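## Task

Carry plate E01 to the OUT nest so it lies flat within the nest's locating features, with its well A1 at the nest corner labelled A1. Plates E07, E10, E70 and E17 must finish exactly as they were at the start. The placement counts only if the plate stays put without the robot holding it; release it and pull the gripper away at the end.

## Robot and tools

Robot: one four-axis SCARA arm that moves plates. Its joints are lift (prismatic, 0.000 to 0.550 m), shoulder (-2.000 to 2.000 rad), elbow (-2.800 to 2.800 rad) and wrist yaw (-12.566 to 12.566 rad), plus a two-finger gripper. The gripper is always level: it can rise, fall, translate and spin about its vertical axis, but never tilt. Keep the elbow angle at least 0.4 rad away from 0, or the arm may fold and fault. Plates are told apart only by their ID labels; well A1 sits at the plate's clipped corner.

Frames. Scene frame: origin on the table surface under the arm's base, +z up, +y to the left when facing along +x. Motion commands instead use the gripper's own axes: fingers point along its +x, they open and close along its y, and rz is a rotation about its z axis going from +x toward +y. The controlled point, end_effector_position (link pinch), is midway between the rubber pads, 2 to 3 cm short of the fingertips.

execute_actions(actions): actions is a list of actions, run in order. Each action is a list of 0 to 15 rows; each row is one control step of 1/30 s, and a table shorter than 15 rows repeats its final row to fill 15 steps. A row is five numbers in [-1, 1]: dx, dy, dz, rz, opening. dx, dy, dz, rz are offsets, in gripper axes, from the gripper's measured pose at the start of that action (for a call's first action, the pose in the latest result of this scene). Every row refers to that same start pose, not to the row before. Scale: 1.0 equals 0.6 m of travel or 180 degrees of turn. opening is absolute, not an offset: +1 is fully open (0.140 m), -1 is closed (pads still 0.066 m apart). Going from fully open to closed takes at least roughly 0.6 s. Each step's command is clipped to within 70 mm and 16 degrees of the measured pose, so long moves need several actions; after an action ends the arm only continues up to the last clipped pose. An empty list just returns the current state and images. Step readings list end_effector_position at some steps; HELD flags a step that was partly or fully held back.

move(target, speed, blocking): target is one row in the same five-number layout: offsets dx, dy, dz, rz in gripper axes from the pose in the most recent result that shows one, plus an absolute opening (sent when the move starts). The gripper follows a straight path lasting 0.5 to 10 s (longer paths are cut off short of the target) and turns the shorter way. speed is the path's top speed in m/s, 0.002 to 0.5, default 0.25; turning is capped at twice that value in rad/s. The real hand lags, may wander, and can exceed speed, particularly with the arm almost straight. The path ignores obstacles: faster contact hits harder, and a target placed further beyond a contact presses harder. blocking=false returns after 0.5 s while the arm keeps going; until a result shows the move ended, further rows and moves are rejected, so use wait(0) to check or stop. The result adds a move: line: done (settled near target), off_target, moving, held (last step blocked by a check) or fault, with the limits that applied (paced = sent pose clipped; held = some steps blocked, after which the arm may speed up sharply) and the remaining distance to target.

wait(seconds): 0 to 10; lets time pass with the last command held, returning early if a running move finishes. stop(): brakes a running move; braking needs space, more at speed, and the fingers continue. zoom_image(camera, region): a closer look at the latest image of one camera; region is [x0, y0, x1, y1] in that image's pixels, origin top-left, at most 504 by 504. finished_scene(scene): ends the scene with the given number, permanently; the task must already be complete and remain so. Its result reports success and gives the next task. Answering without a tool call ends everything.

Cameras: cam_head_left, cam_head_right, cam_high, cam_low (672x504 each) and cam_wrist (504x504 fisheye), returned in that order.

Results: the state line gives end_effector_position (m) and end_effector_quat_wxyz in the scene frame; at long reach the printed position can be somewhat wrong. Joint positions lists lift (m), shoulder, elbow, wrist yaw (rad) and pad gap (m). Hand target is the pose the controller is currently driving toward. A pose unreachable line means the clearance check altered or blocked the command. grip_measured is the finger opening on the command scale, possibly off by about 1 mm throughout a scene. To hold something, command an opening below grip_measured: around 0.04 lower grips firmly, less grips gently. Pads push up to about 18 N each; a fast close can push harder.

Cautions: because offsets come from the measured pose, repeating a small push against something rigid does not press further, but against something yielding it does. A contact torque reaching a joint's load limit (lift 57 N, shoulder 8.55 N m, elbow 4.27 N m, wrist yaw 1.42 N m, held load included) freezes the arm for 10 s and drops the rest of the call. Holding loads heats motors: a MOTOR HOT line appears from 85 °C, and at 100 °C an OVER-TEMPERATURE FAULT brakes the arm until it cools. The held part may occasionally be tugged. The robot keeps its last command while you compose a reply. Never drop, slam, hit hard or shove hard, and never push anything off the table. Finish by opening, lifting clear and leaving the plate resting on its own.

Each tool is called after "Emit:" in YAML: its name, and indented under it one key for each argument.

## Session

I'll start by looking at the current state of the scene.

Emit:
execute_actions:
  actions: []

Scene clock: 0.00 s.
end_effector_position=(+0.3654, +0.3810, +0.4088) grip_measured=+0.98 end_effector_quat_wxyz=(+0.631, +0.000, +0.000, +0.776)
Joint positions: [ 0.404  1.636  1.357 -1.217  0.139]
Motor temperatures (°C, as the motors report them): [38 23 22 23]
Hand target: +0.365, +0.381, +0.409; +0.631, +0.000, +0.000, +0.776

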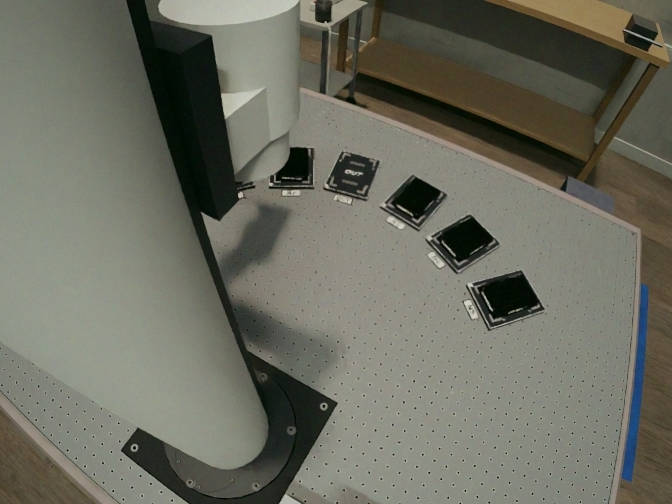

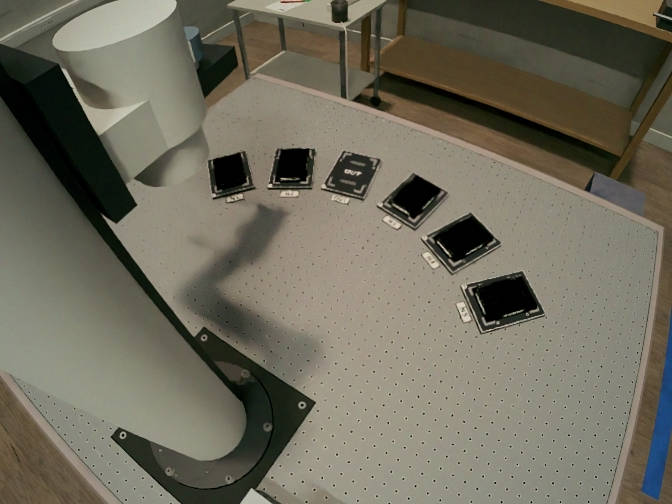

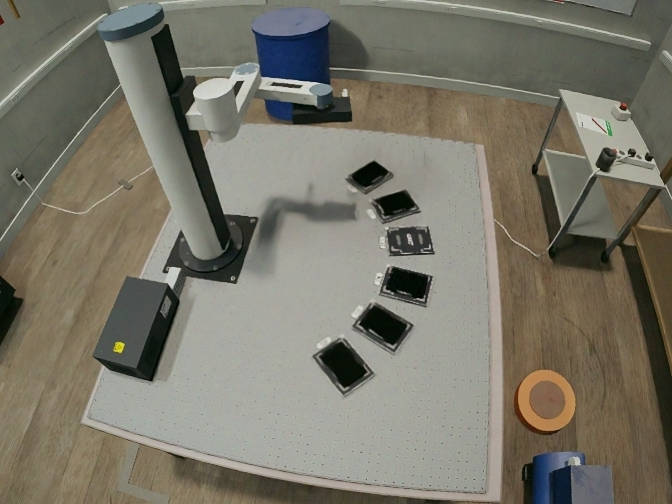

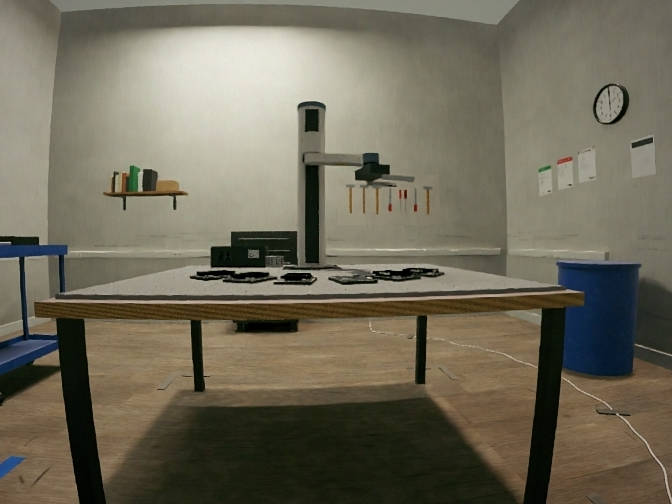

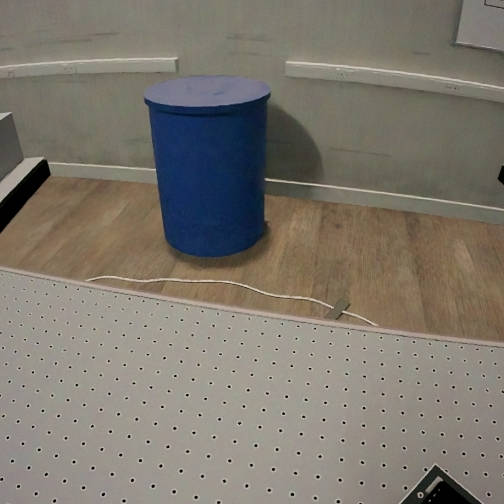

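Emit:
zoom_image:
  camera: "cam_head_right"
  region: [190, 130, 400, 230]

Emit:
zoom_image:
  camera: "cam_head_right"
  region: [360, 160, 560, 350]

Emit:
zoom_image:
  camera: "cam_high"
  region: [290, 150, 470, 410]

Region (190, 130, 400, 230) of cam_head_right's 672x504 image, scaled by 2.400, with more detail than that image has; it fills the top 240 rows of this view, and the rest is white.

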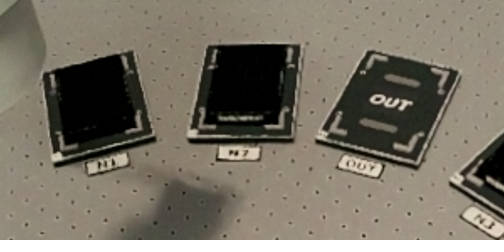

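Region (360, 160, 560, 350) of cam_head_right's 672x504 image, scaled by 2.520, with more detail than that image has; it fills the top 479 rows of this view, and the rest is white.

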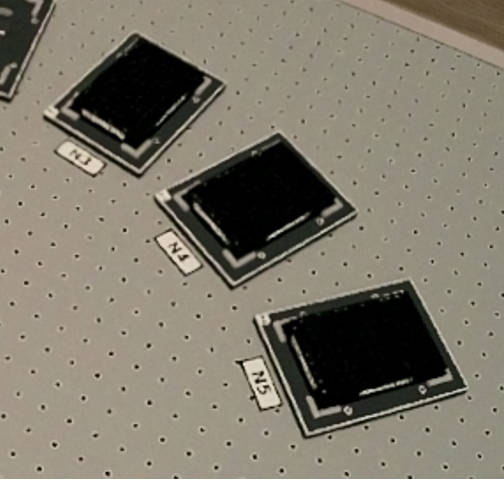

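Region (290, 150, 470, 410) of cam_high's 672x504 image, scaled by 1.938, with more detail than that image has; it fills the left 349 columns of this view, and the rest is white.

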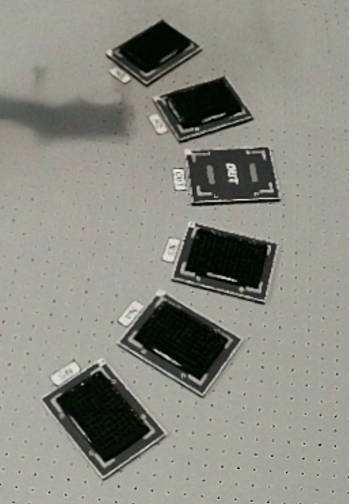

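Emit:
zoom_image:
  camera: "cam_head_right"
  region: [450, 260, 550, 340]

Emit:
zoom_image:
  camera: "cam_head_right"
  region: [415, 205, 505, 280]

Emit:
zoom_image:
  camera: "cam_head_right"
  region: [370, 168, 455, 235]

Emit:
zoom_image:
  camera: "cam_head_right"
  region: [315, 145, 390, 210]

Emit:
zoom_image:
  camera: "cam_head_right"
  region: [260, 140, 325, 205]

Emit:
zoom_image:
  camera: "cam_head_right"
  region: [200, 145, 265, 210]

Region (450, 260, 550, 340) of cam_head_right's 672x504 image, scaled by 5.040, with more detail than that image has; it fills the top 403 rows of this view, and the rest is white.

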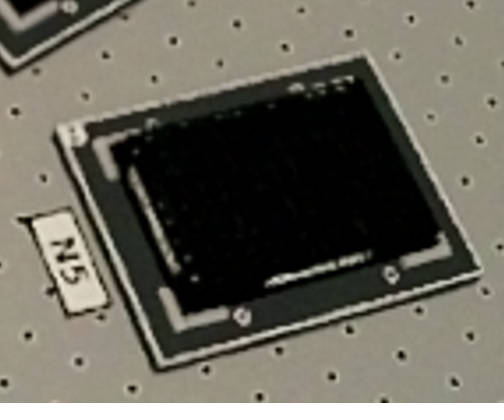

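Region (415, 205, 505, 280) of cam_head_right's 672x504 image, scaled by 5.600, with more detail than that image has.

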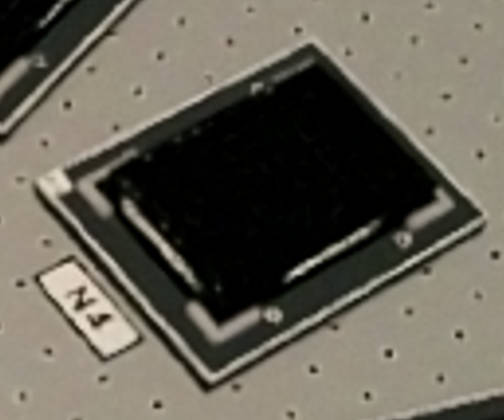

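Region (370, 168, 455, 235) of cam_head_right's 672x504 image, scaled by 5.929, with more detail than that image has; it fills the top 397 rows of this view, and the rest is white.

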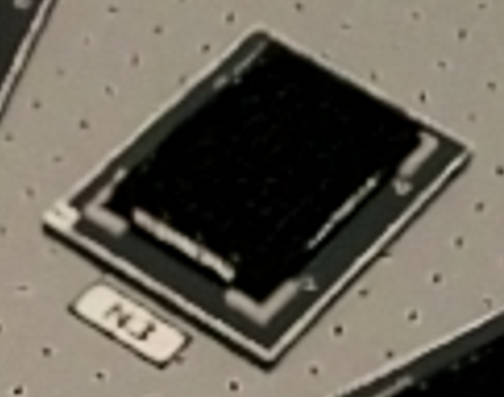

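Region (315, 145, 390, 210) of cam_head_right's 672x504 image, scaled by 6.720, with more detail than that image has; it fills the top 437 rows of this view, and the rest is white.

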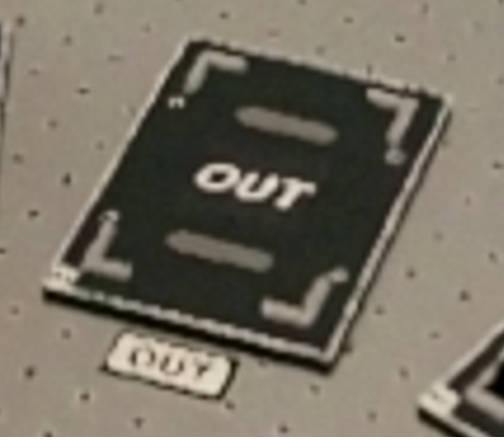

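Region (260, 140, 325, 205) of cam_head_right's 672x504 image, scaled by 7.754, with more detail than that image has.

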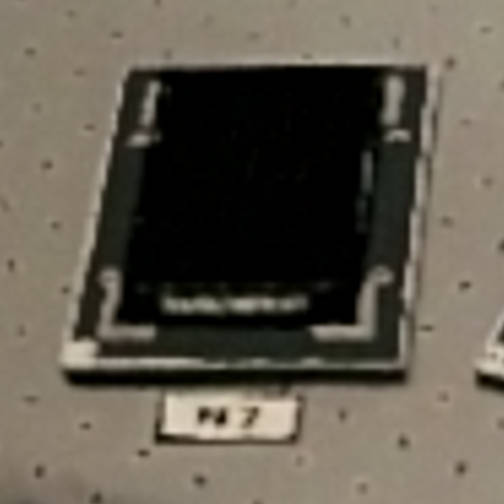

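Region (200, 145, 265, 210) of cam_head_right's 672x504 image, scaled by 7.754, with more detail than that image has.

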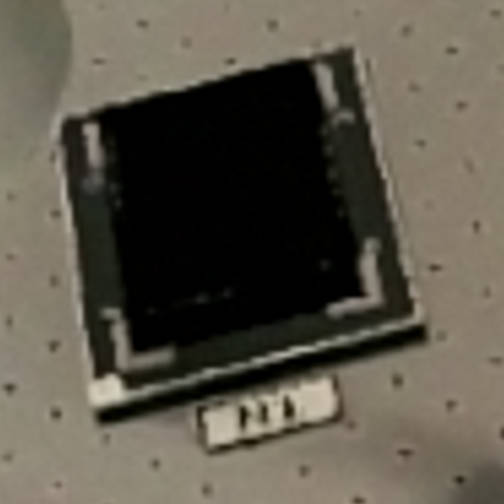

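Emit:
zoom_image:
  camera: "cam_low"
  region: [180, 255, 460, 300]

Emit:
zoom_image:
  camera: "cam_low"
  region: [360, 260, 450, 290]

Emit:
zoom_image:
  camera: "cam_wrist"
  region: [380, 440, 504, 504]

Emit:
zoom_image:
  camera: "cam_high"
  region: [335, 150, 445, 265]

Region (180, 255, 460, 300) of cam_low's 672x504 image, scaled by 1.800, with more detail than that image has; it fills the top 81 rows of this view, and the rest is white.

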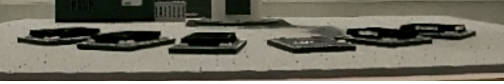

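Region (360, 260, 450, 290) of cam_low's 672x504 image, scaled by 5.600, with more detail than that image has.

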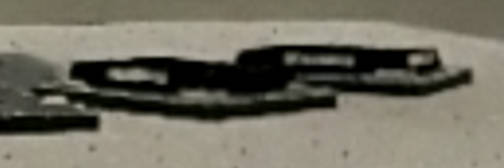

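Region (380, 440, 504, 504) of cam_wrist's 504x504 image, scaled by 4.065, with more detail than that image has; it fills the top 260 rows of this view, and the rest is white.

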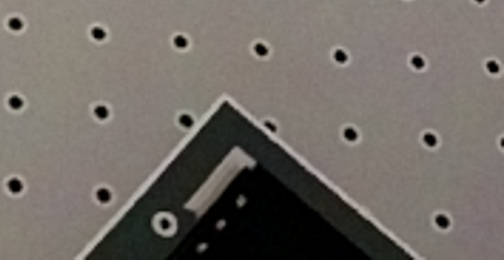

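Region (335, 150, 445, 265) of cam_high's 672x504 image, scaled by 4.383, with more detail than that image has; it fills the left 482 columns of this view, and the rest is white.

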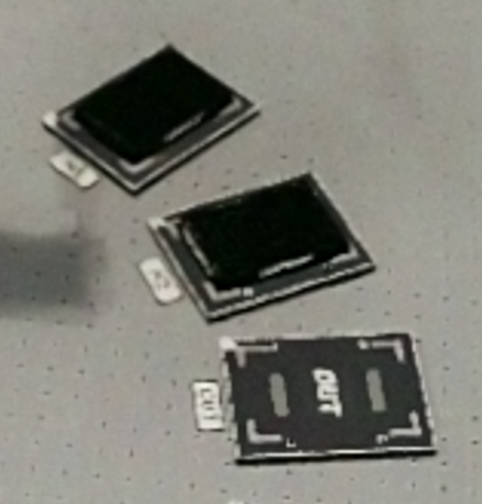

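Emit:
move:
  target: [-0.3988, -0.2797, -0.5313, -0.1209, 1.0]
  speed: 0.5

Scene clock: 3.53 s.
end_effector_position=(+0.5786, +0.1810, +0.0900) grip_measured=+0.98 end_effector_quat_wxyz=(+0.766, +0.000, +0.000, +0.643)
Joint positions: [ 0.085  0.791  1.644 -1.038  0.139]
Motor temperatures (°C, as the motors report them): [38 23 22 23]
Hand target: +0.579, +0.181, +0.090; +0.766, +0.000, +0.000, +0.643
Off the commanded pose: 0.000 m, 0 deg.
move: done; limits=paced

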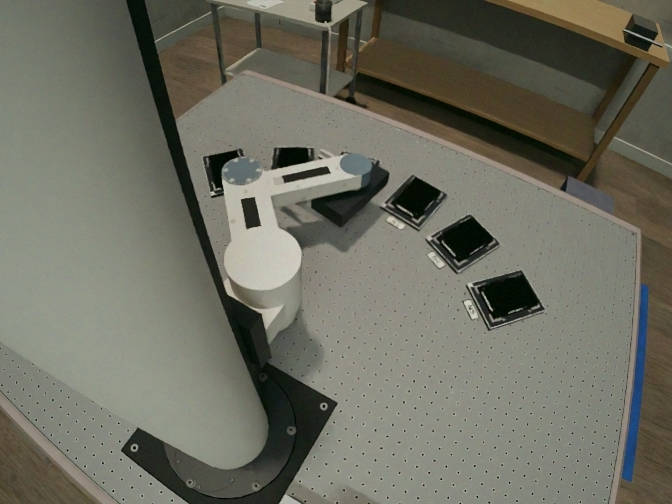

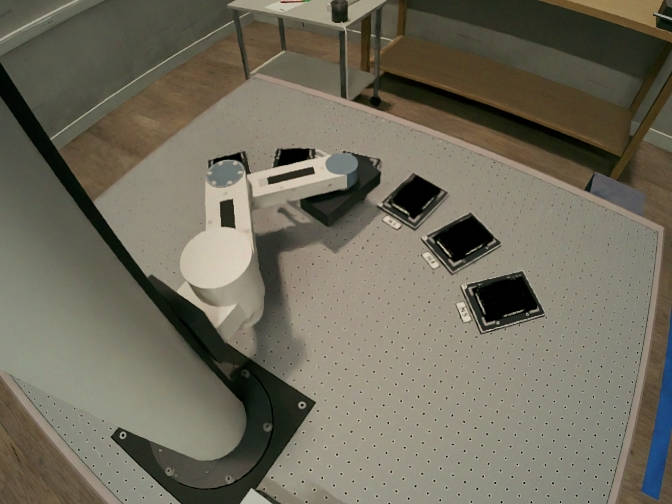

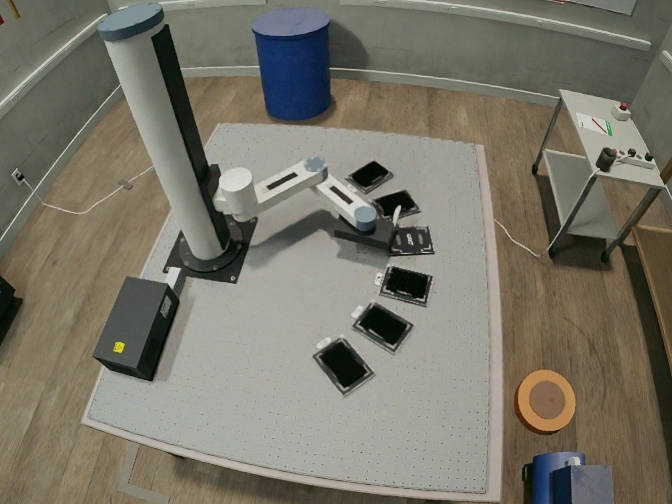

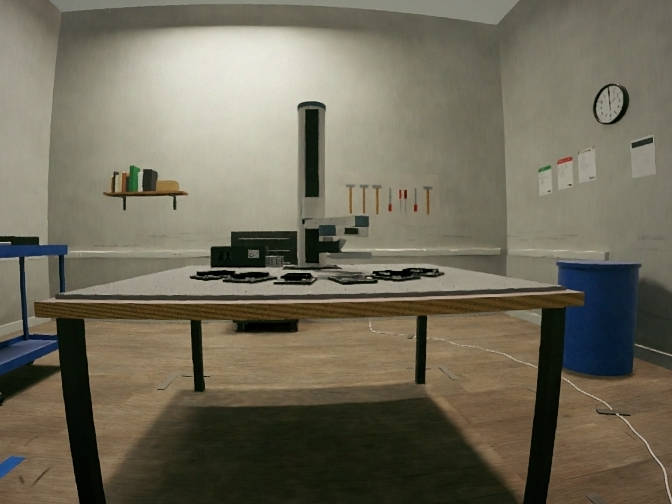

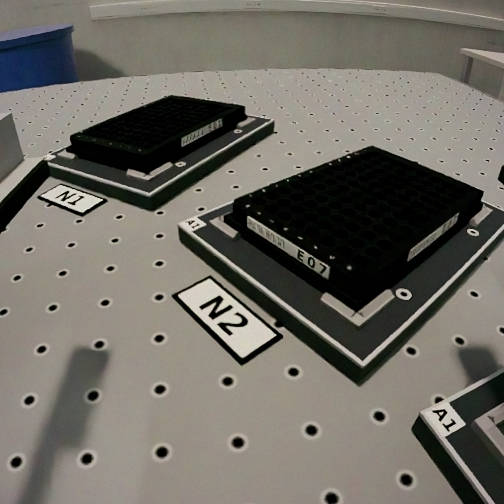

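Emit:
zoom_image:
  camera: "cam_wrist"
  region: [160, 100, 260, 170]

Emit:
zoom_image:
  camera: "cam_wrist"
  region: [30, 80, 290, 220]

Emit:
zoom_image:
  camera: "cam_wrist"
  region: [170, 140, 504, 390]

Region (160, 100, 260, 170) of cam_wrist's 504x504 image, scaled by 5.040, with more detail than that image has; it fills the top 353 rows of this view, and the rest is white.

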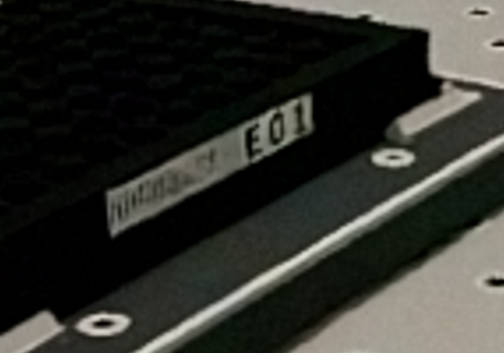

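Region (30, 80, 290, 220) of cam_wrist's 504x504 image, scaled by 1.938, with more detail than that image has; it fills the top 271 rows of this view, and the rest is white.

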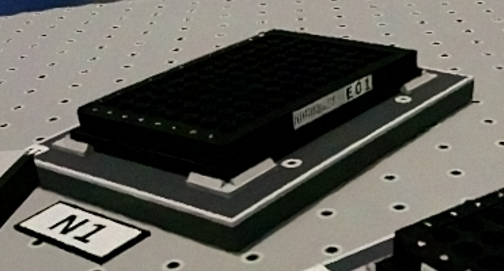

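Region (170, 140, 504, 390) of cam_wrist's 504x504 image, scaled by 1.509, with more detail than that image has; it fills the top 377 rows of this view, and the rest is white.

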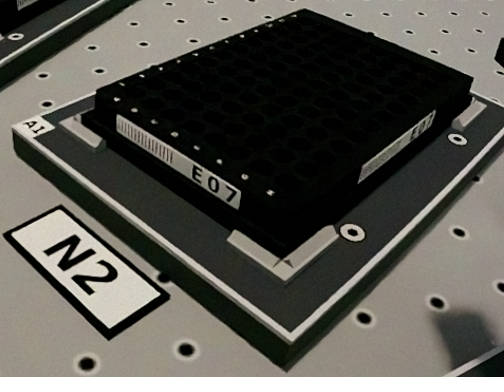

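Emit:
zoom_image:
  camera: "cam_wrist"
  region: [110, 150, 200, 220]

Emit:
zoom_image:
  camera: "cam_wrist"
  region: [35, 120, 125, 190]

Emit:
zoom_image:
  camera: "cam_wrist"
  region: [210, 90, 290, 150]

Emit:
zoom_image:
  camera: "cam_wrist"
  region: [310, 280, 430, 400]

Emit:
zoom_image:
  camera: "cam_wrist"
  region: [170, 190, 260, 260]

Emit:
zoom_image:
  camera: "cam_wrist"
  region: [384, 360, 504, 504]

Region (110, 150, 200, 220) of cam_wrist's 504x504 image, scaled by 5.600, with more detail than that image has.

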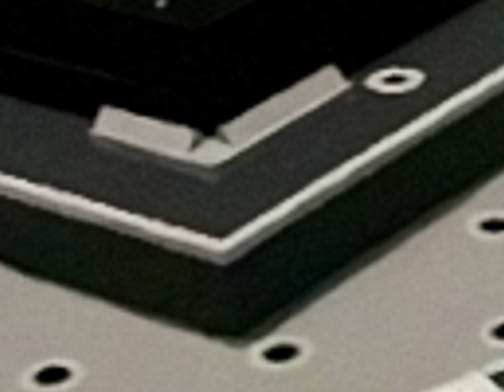

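Region (35, 120, 125, 190) of cam_wrist's 504x504 image, scaled by 5.600, with more detail than that image has.

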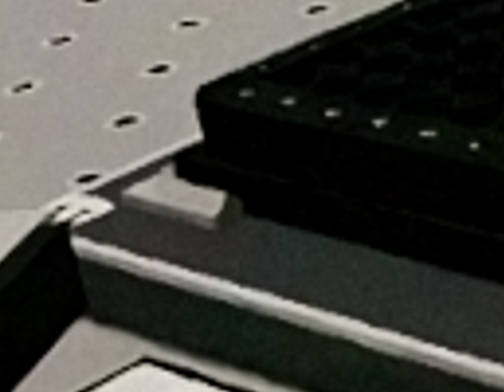

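Region (210, 90, 290, 150) of cam_wrist's 504x504 image, scaled by 6.300, with more detail than that image has; it fills the top 378 rows of this view, and the rest is white.

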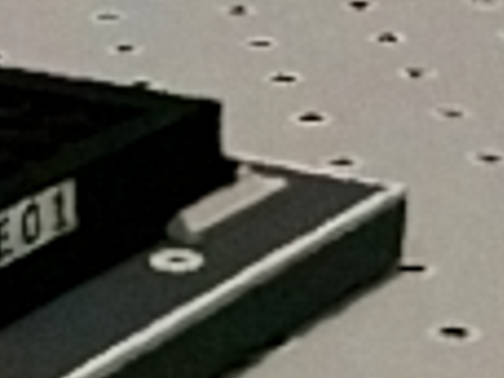

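Region (310, 280, 430, 400) of cam_wrist's 504x504 image, scaled by 4.200, with more detail than that image has.

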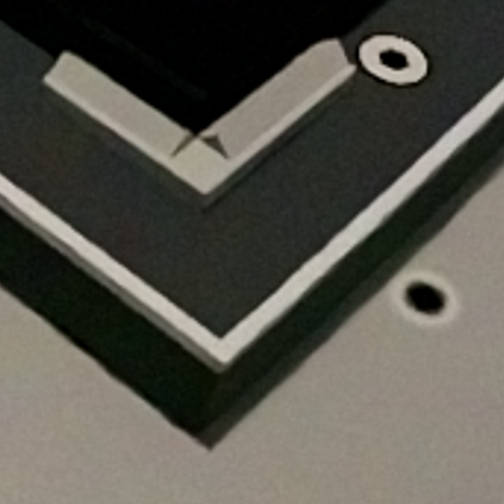

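Region (170, 190, 260, 260) of cam_wrist's 504x504 image, scaled by 5.600, with more detail than that image has.

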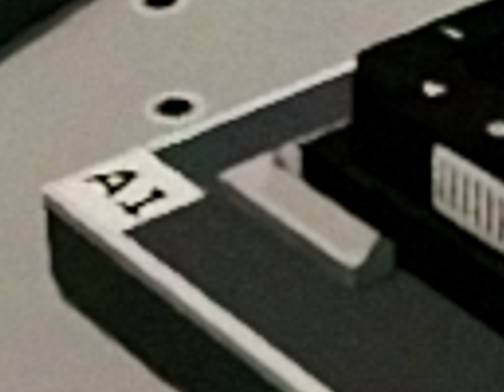

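Region (384, 360, 504, 504) of cam_wrist's 504x504 image, scaled by 3.500, with more detail than that image has.

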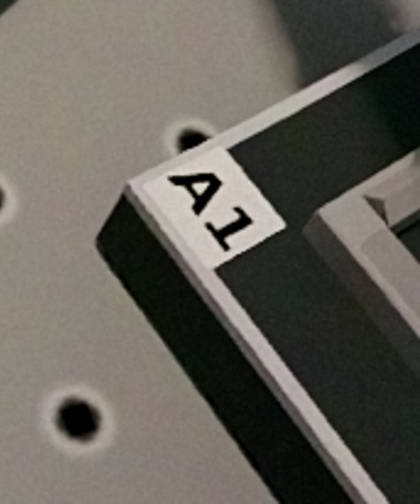

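Emit:
zoom_image:
  camera: "cam_wrist"
  region: [60, 250, 420, 504]

Emit:
zoom_image:
  camera: "cam_wrist"
  region: [0, 100, 100, 240]

Region (60, 250, 420, 504) of cam_wrist's 504x504 image, scaled by 1.400, with more detail than that image has; it fills the top 356 rows of this view, and the rest is white.

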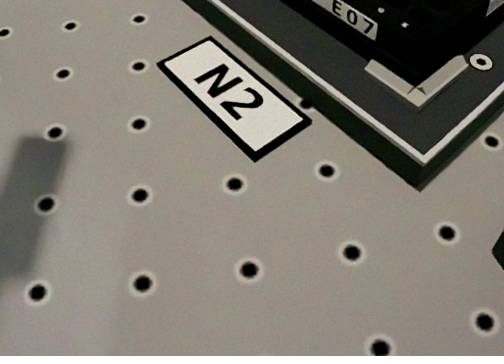

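Region (0, 100, 100, 240) of cam_wrist's 504x504 image, scaled by 3.600, with more detail than that image has; it fills the left 360 columns of this view, and the rest is white.

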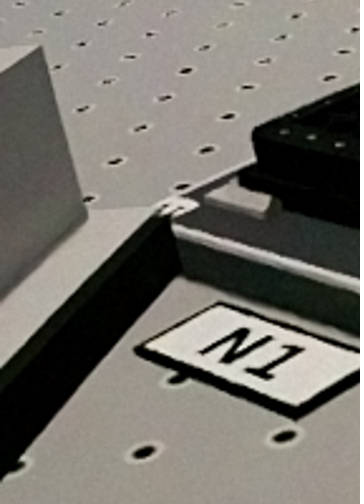

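Emit:
zoom_image:
  camera: "cam_wrist"
  region: [404, 384, 464, 444]

Emit:
zoom_image:
  camera: "cam_wrist"
  region: [444, 444, 504, 504]

Emit:
zoom_image:
  camera: "cam_wrist"
  region: [444, 360, 504, 450]

Region (404, 384, 464, 444) of cam_wrist's 504x504 image, scaled by 8.400, with more detail than that image has.

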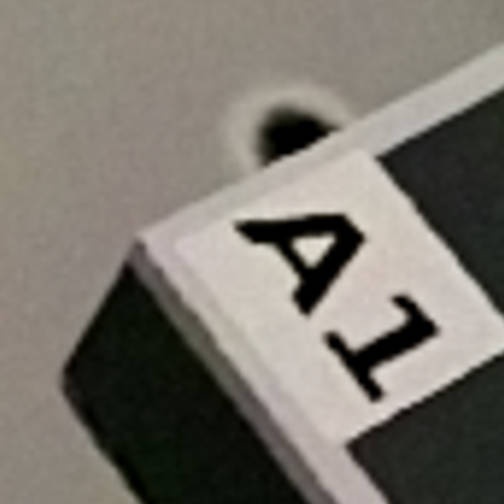

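Region (444, 444, 504, 504) of cam_wrist's 504x504 image, scaled by 8.400, with more detail than that image has.

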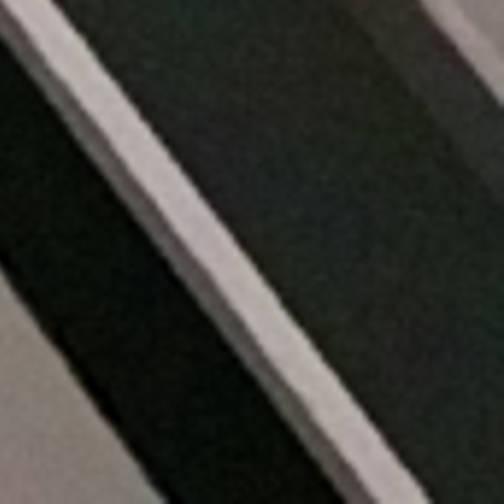

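Region (444, 360, 504, 450) of cam_wrist's 504x504 image, scaled by 5.600, with more detail than that image has.

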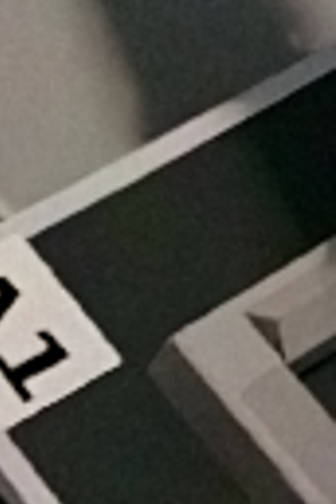

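Emit:
move:
  target: [0.3730, 0.1308, -0.0333, -0.1708, 0.0]
  speed: 0.5

Scene clock: 8.93 s.
end_effector_position=(+0.5402, +0.4149, +0.0700) grip_measured=+0.00 end_effector_quat_wxyz=(+0.909, +0.000, +0.000, +0.417)
Joint positions: [ 0.065  1.442  1.829 -2.411  0.103]
Motor temperatures (°C, as the motors report them): [38 23 23 23]
Hand target: +0.540, +0.415, +0.070; +0.909, +0.000, +0.000, +0.417
Off the commanded pose: 0.000 m, 0 deg.
move: done; limits=paced

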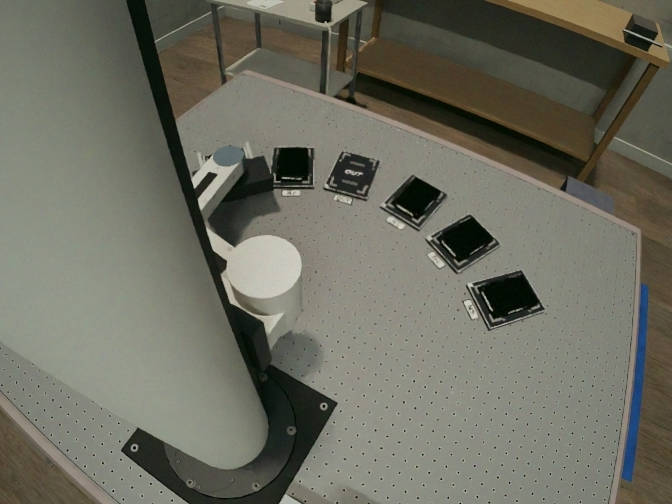

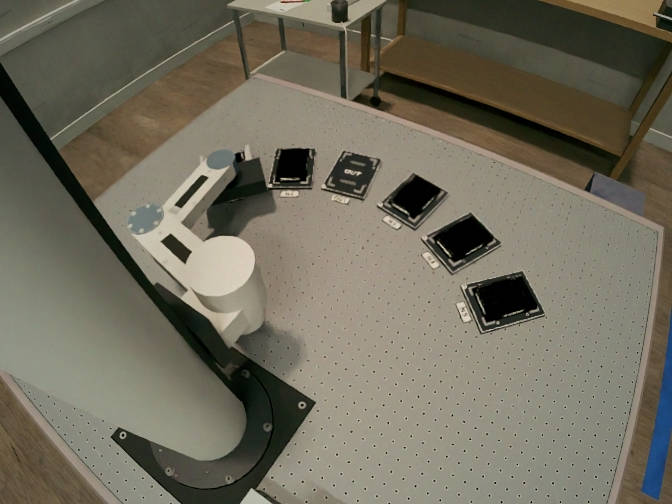

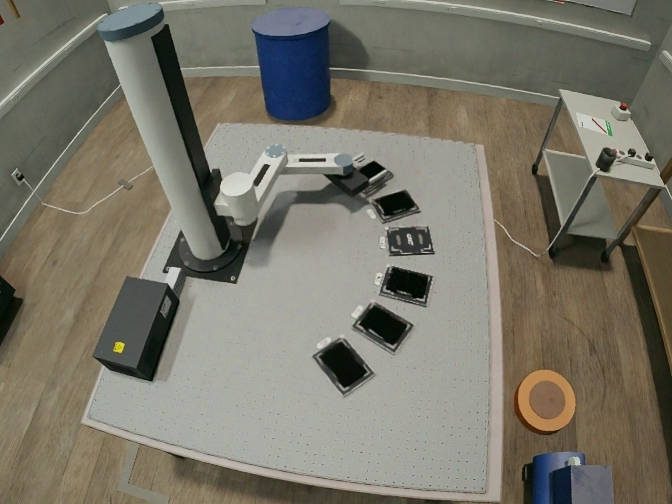

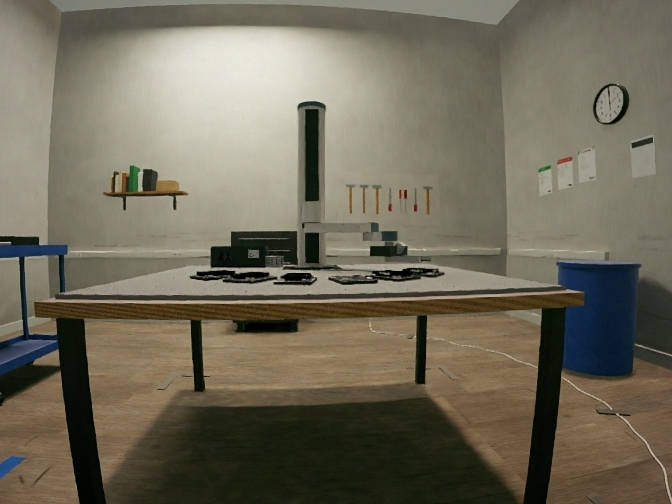

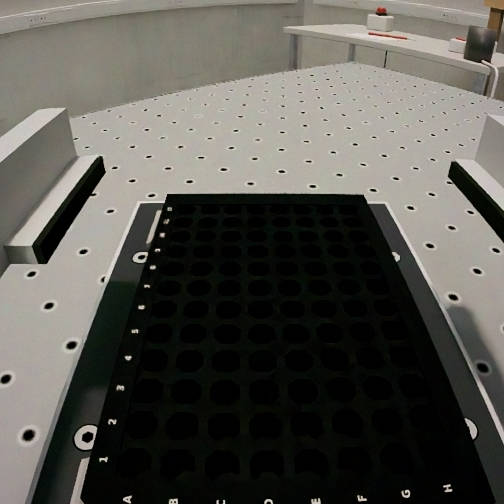

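Emit:
zoom_image:
  camera: "cam_wrist"
  region: [110, 180, 200, 270]

Emit:
zoom_image:
  camera: "cam_wrist"
  region: [340, 180, 430, 270]

Emit:
zoom_image:
  camera: "cam_wrist"
  region: [20, 394, 150, 504]

Emit:
zoom_image:
  camera: "cam_wrist"
  region: [394, 374, 504, 504]

Emit:
zoom_image:
  camera: "cam_wrist"
  region: [0, 100, 130, 280]

Emit:
zoom_image:
  camera: "cam_wrist"
  region: [404, 100, 504, 260]

Region (110, 180, 200, 270) of cam_wrist's 504x504 image, scaled by 5.600, with more detail than that image has.

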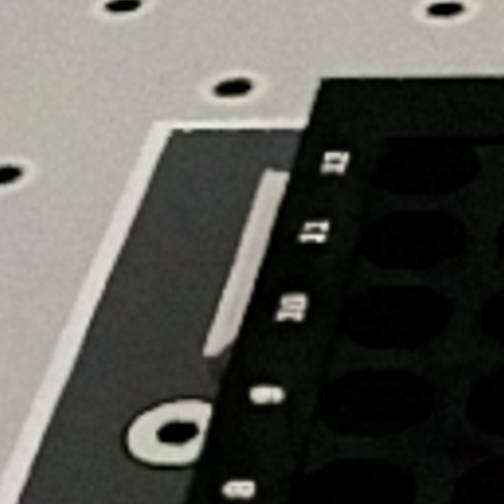

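Region (340, 180, 430, 270) of cam_wrist's 504x504 image, scaled by 5.600, with more detail than that image has.

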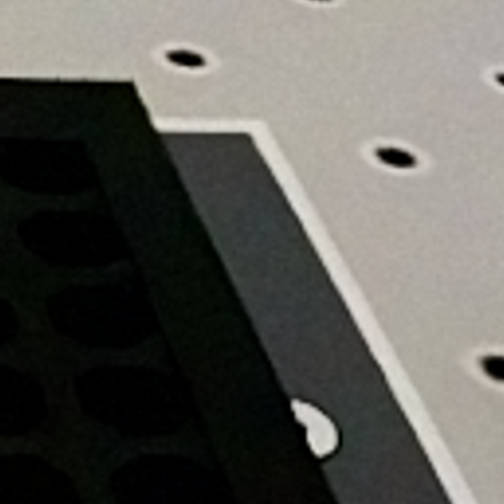

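Region (20, 394, 150, 504) of cam_wrist's 504x504 image, scaled by 3.877, with more detail than that image has; it fills the top 426 rows of this view, and the rest is white.

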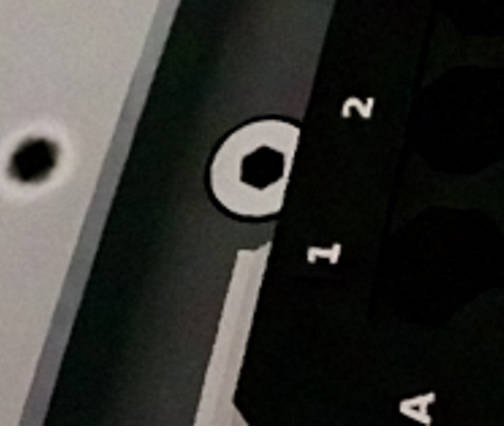

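Region (394, 374, 504, 504) of cam_wrist's 504x504 image, scaled by 3.877, with more detail than that image has; it fills the left 426 columns of this view, and the rest is white.

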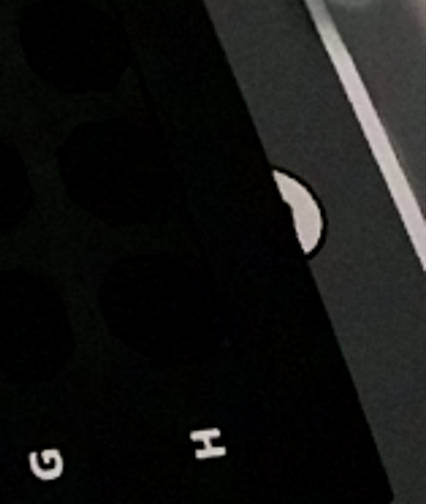

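Region (0, 100, 130, 280) of cam_wrist's 504x504 image, scaled by 2.800, with more detail than that image has.

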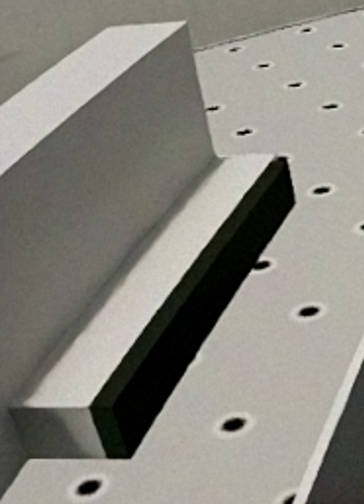

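Region (404, 100, 504, 260) of cam_wrist's 504x504 image, scaled by 3.150, with more detail than that image has; it fills the left 315 columns of this view, and the rest is white.

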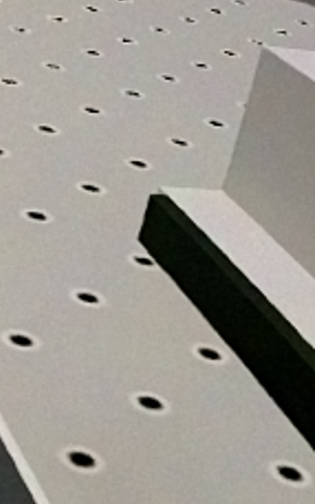

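Emit:
execute_actions:
  actions:
    - [[-0.0008, 0.0022, -0.02, 0.0028, -0.36],[-0.0008, 0.0022, -0.03, 0.0028, -0.36],[-0.0008, 0.0022, -0.04, 0.0028, -0.36],[-0.0008, 0.0022, -0.05, 0.0028, -0.36],[-0.0008, 0.0022, -0.0613, 0.0028, -0.36]]

Scene clock: 11.03 s.
end_effector_position=(+0.5389, +0.4154, +0.0332) grip_measured=-0.36 end_effector_quat_wxyz=(+0.907, +0.000, +0.000, +0.421)
Joint positions: [ 0.028  1.444  1.826 -2.401  0.09 ]
Motor temperatures (°C, as the motors report them): [38 23 23 23]
Hand target: +0.539, +0.415, +0.033; +0.907, +0.000, +0.000, +0.421
Off the commanded pose: 0.000 m, 0 deg.
Step readings (end_effector_position):
0: (+0.5402, +0.4149, +0.0700)
1: (+0.5402, +0.4149, +0.0700)
2: (+0.5400, +0.4150, +0.0690)
4: (+0.5394, +0.4153, +0.0614)
8: (+0.5389, +0.4155, +0.0365)
15: end_effector_position above

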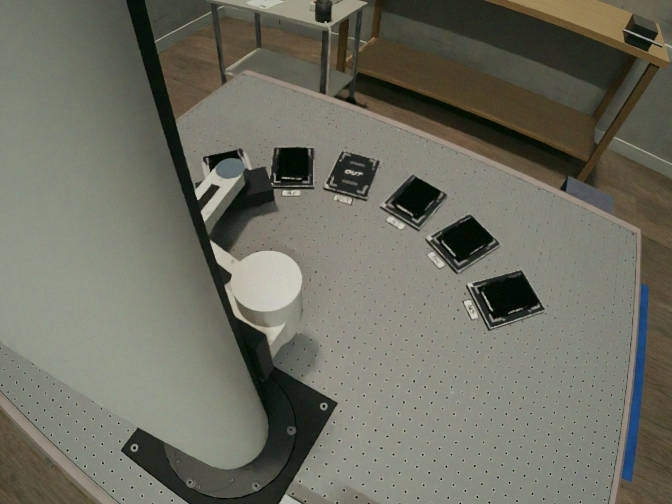

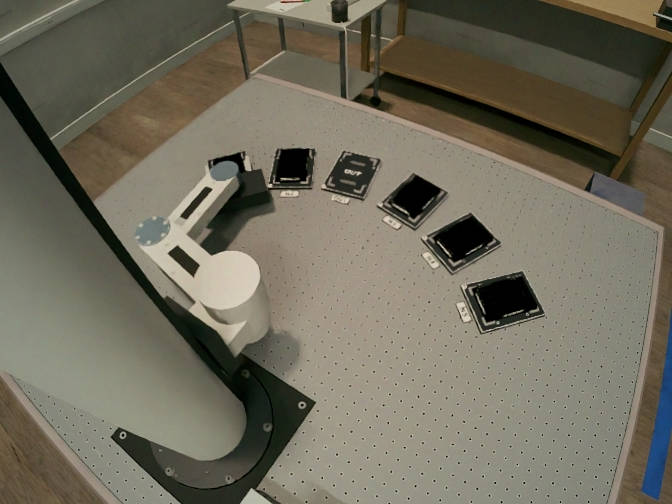

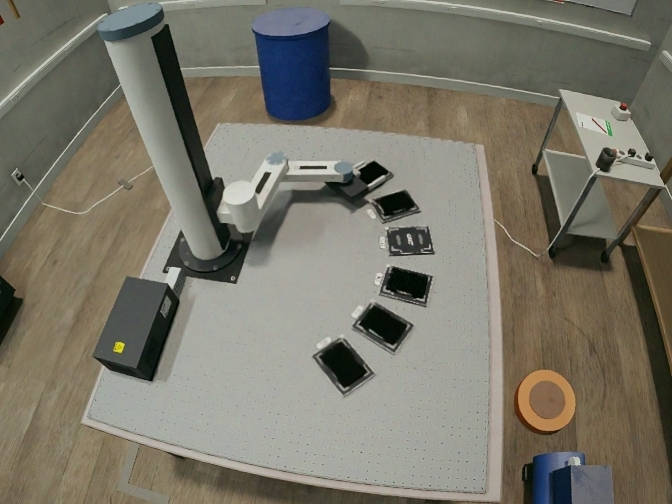

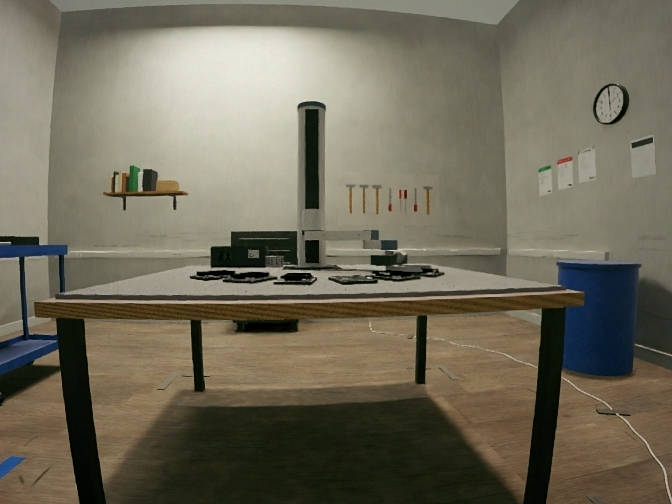

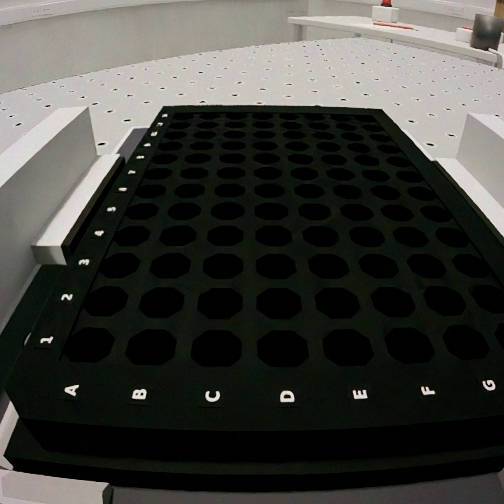

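Emit:
zoom_image:
  camera: "cam_wrist"
  region: [80, 90, 190, 180]

Emit:
zoom_image:
  camera: "cam_wrist"
  region: [360, 90, 470, 180]

Emit:
zoom_image:
  camera: "cam_wrist"
  region: [0, 360, 180, 504]

Emit:
zoom_image:
  camera: "cam_wrist"
  region: [324, 360, 504, 504]

Region (80, 90, 190, 180) of cam_wrist's 504x504 image, scaled by 4.582, with more detail than that image has; it fills the top 412 rows of this view, and the rest is white.

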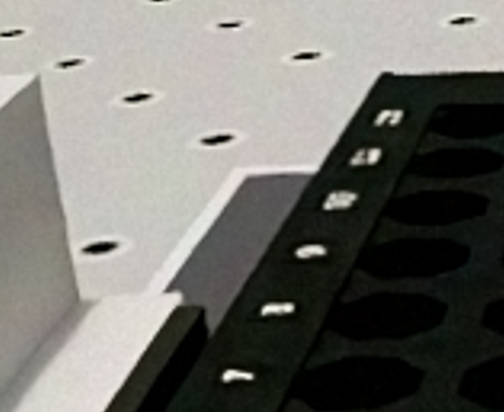

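Region (360, 90, 470, 180) of cam_wrist's 504x504 image, scaled by 4.582, with more detail than that image has; it fills the top 412 rows of this view, and the rest is white.

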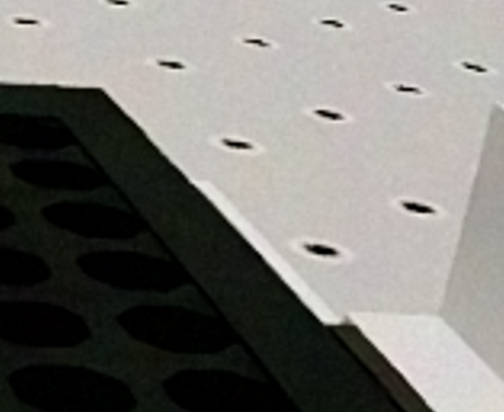

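Region (0, 360, 180, 504) of cam_wrist's 504x504 image, scaled by 2.800, with more detail than that image has; it fills the top 403 rows of this view, and the rest is white.

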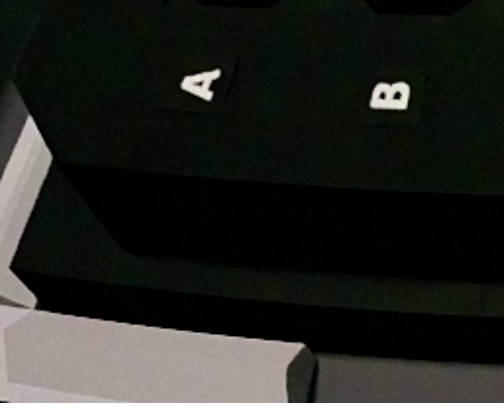

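Region (324, 360, 504, 504) of cam_wrist's 504x504 image, scaled by 2.800, with more detail than that image has; it fills the top 403 rows of this view, and the rest is white.

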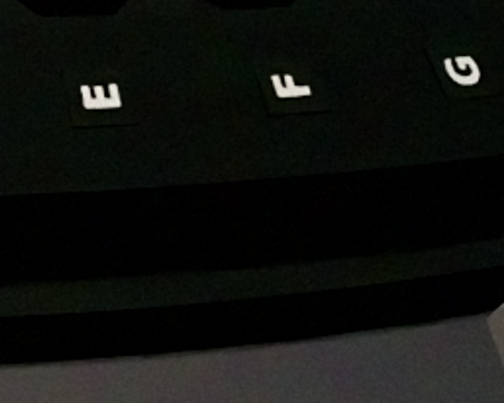

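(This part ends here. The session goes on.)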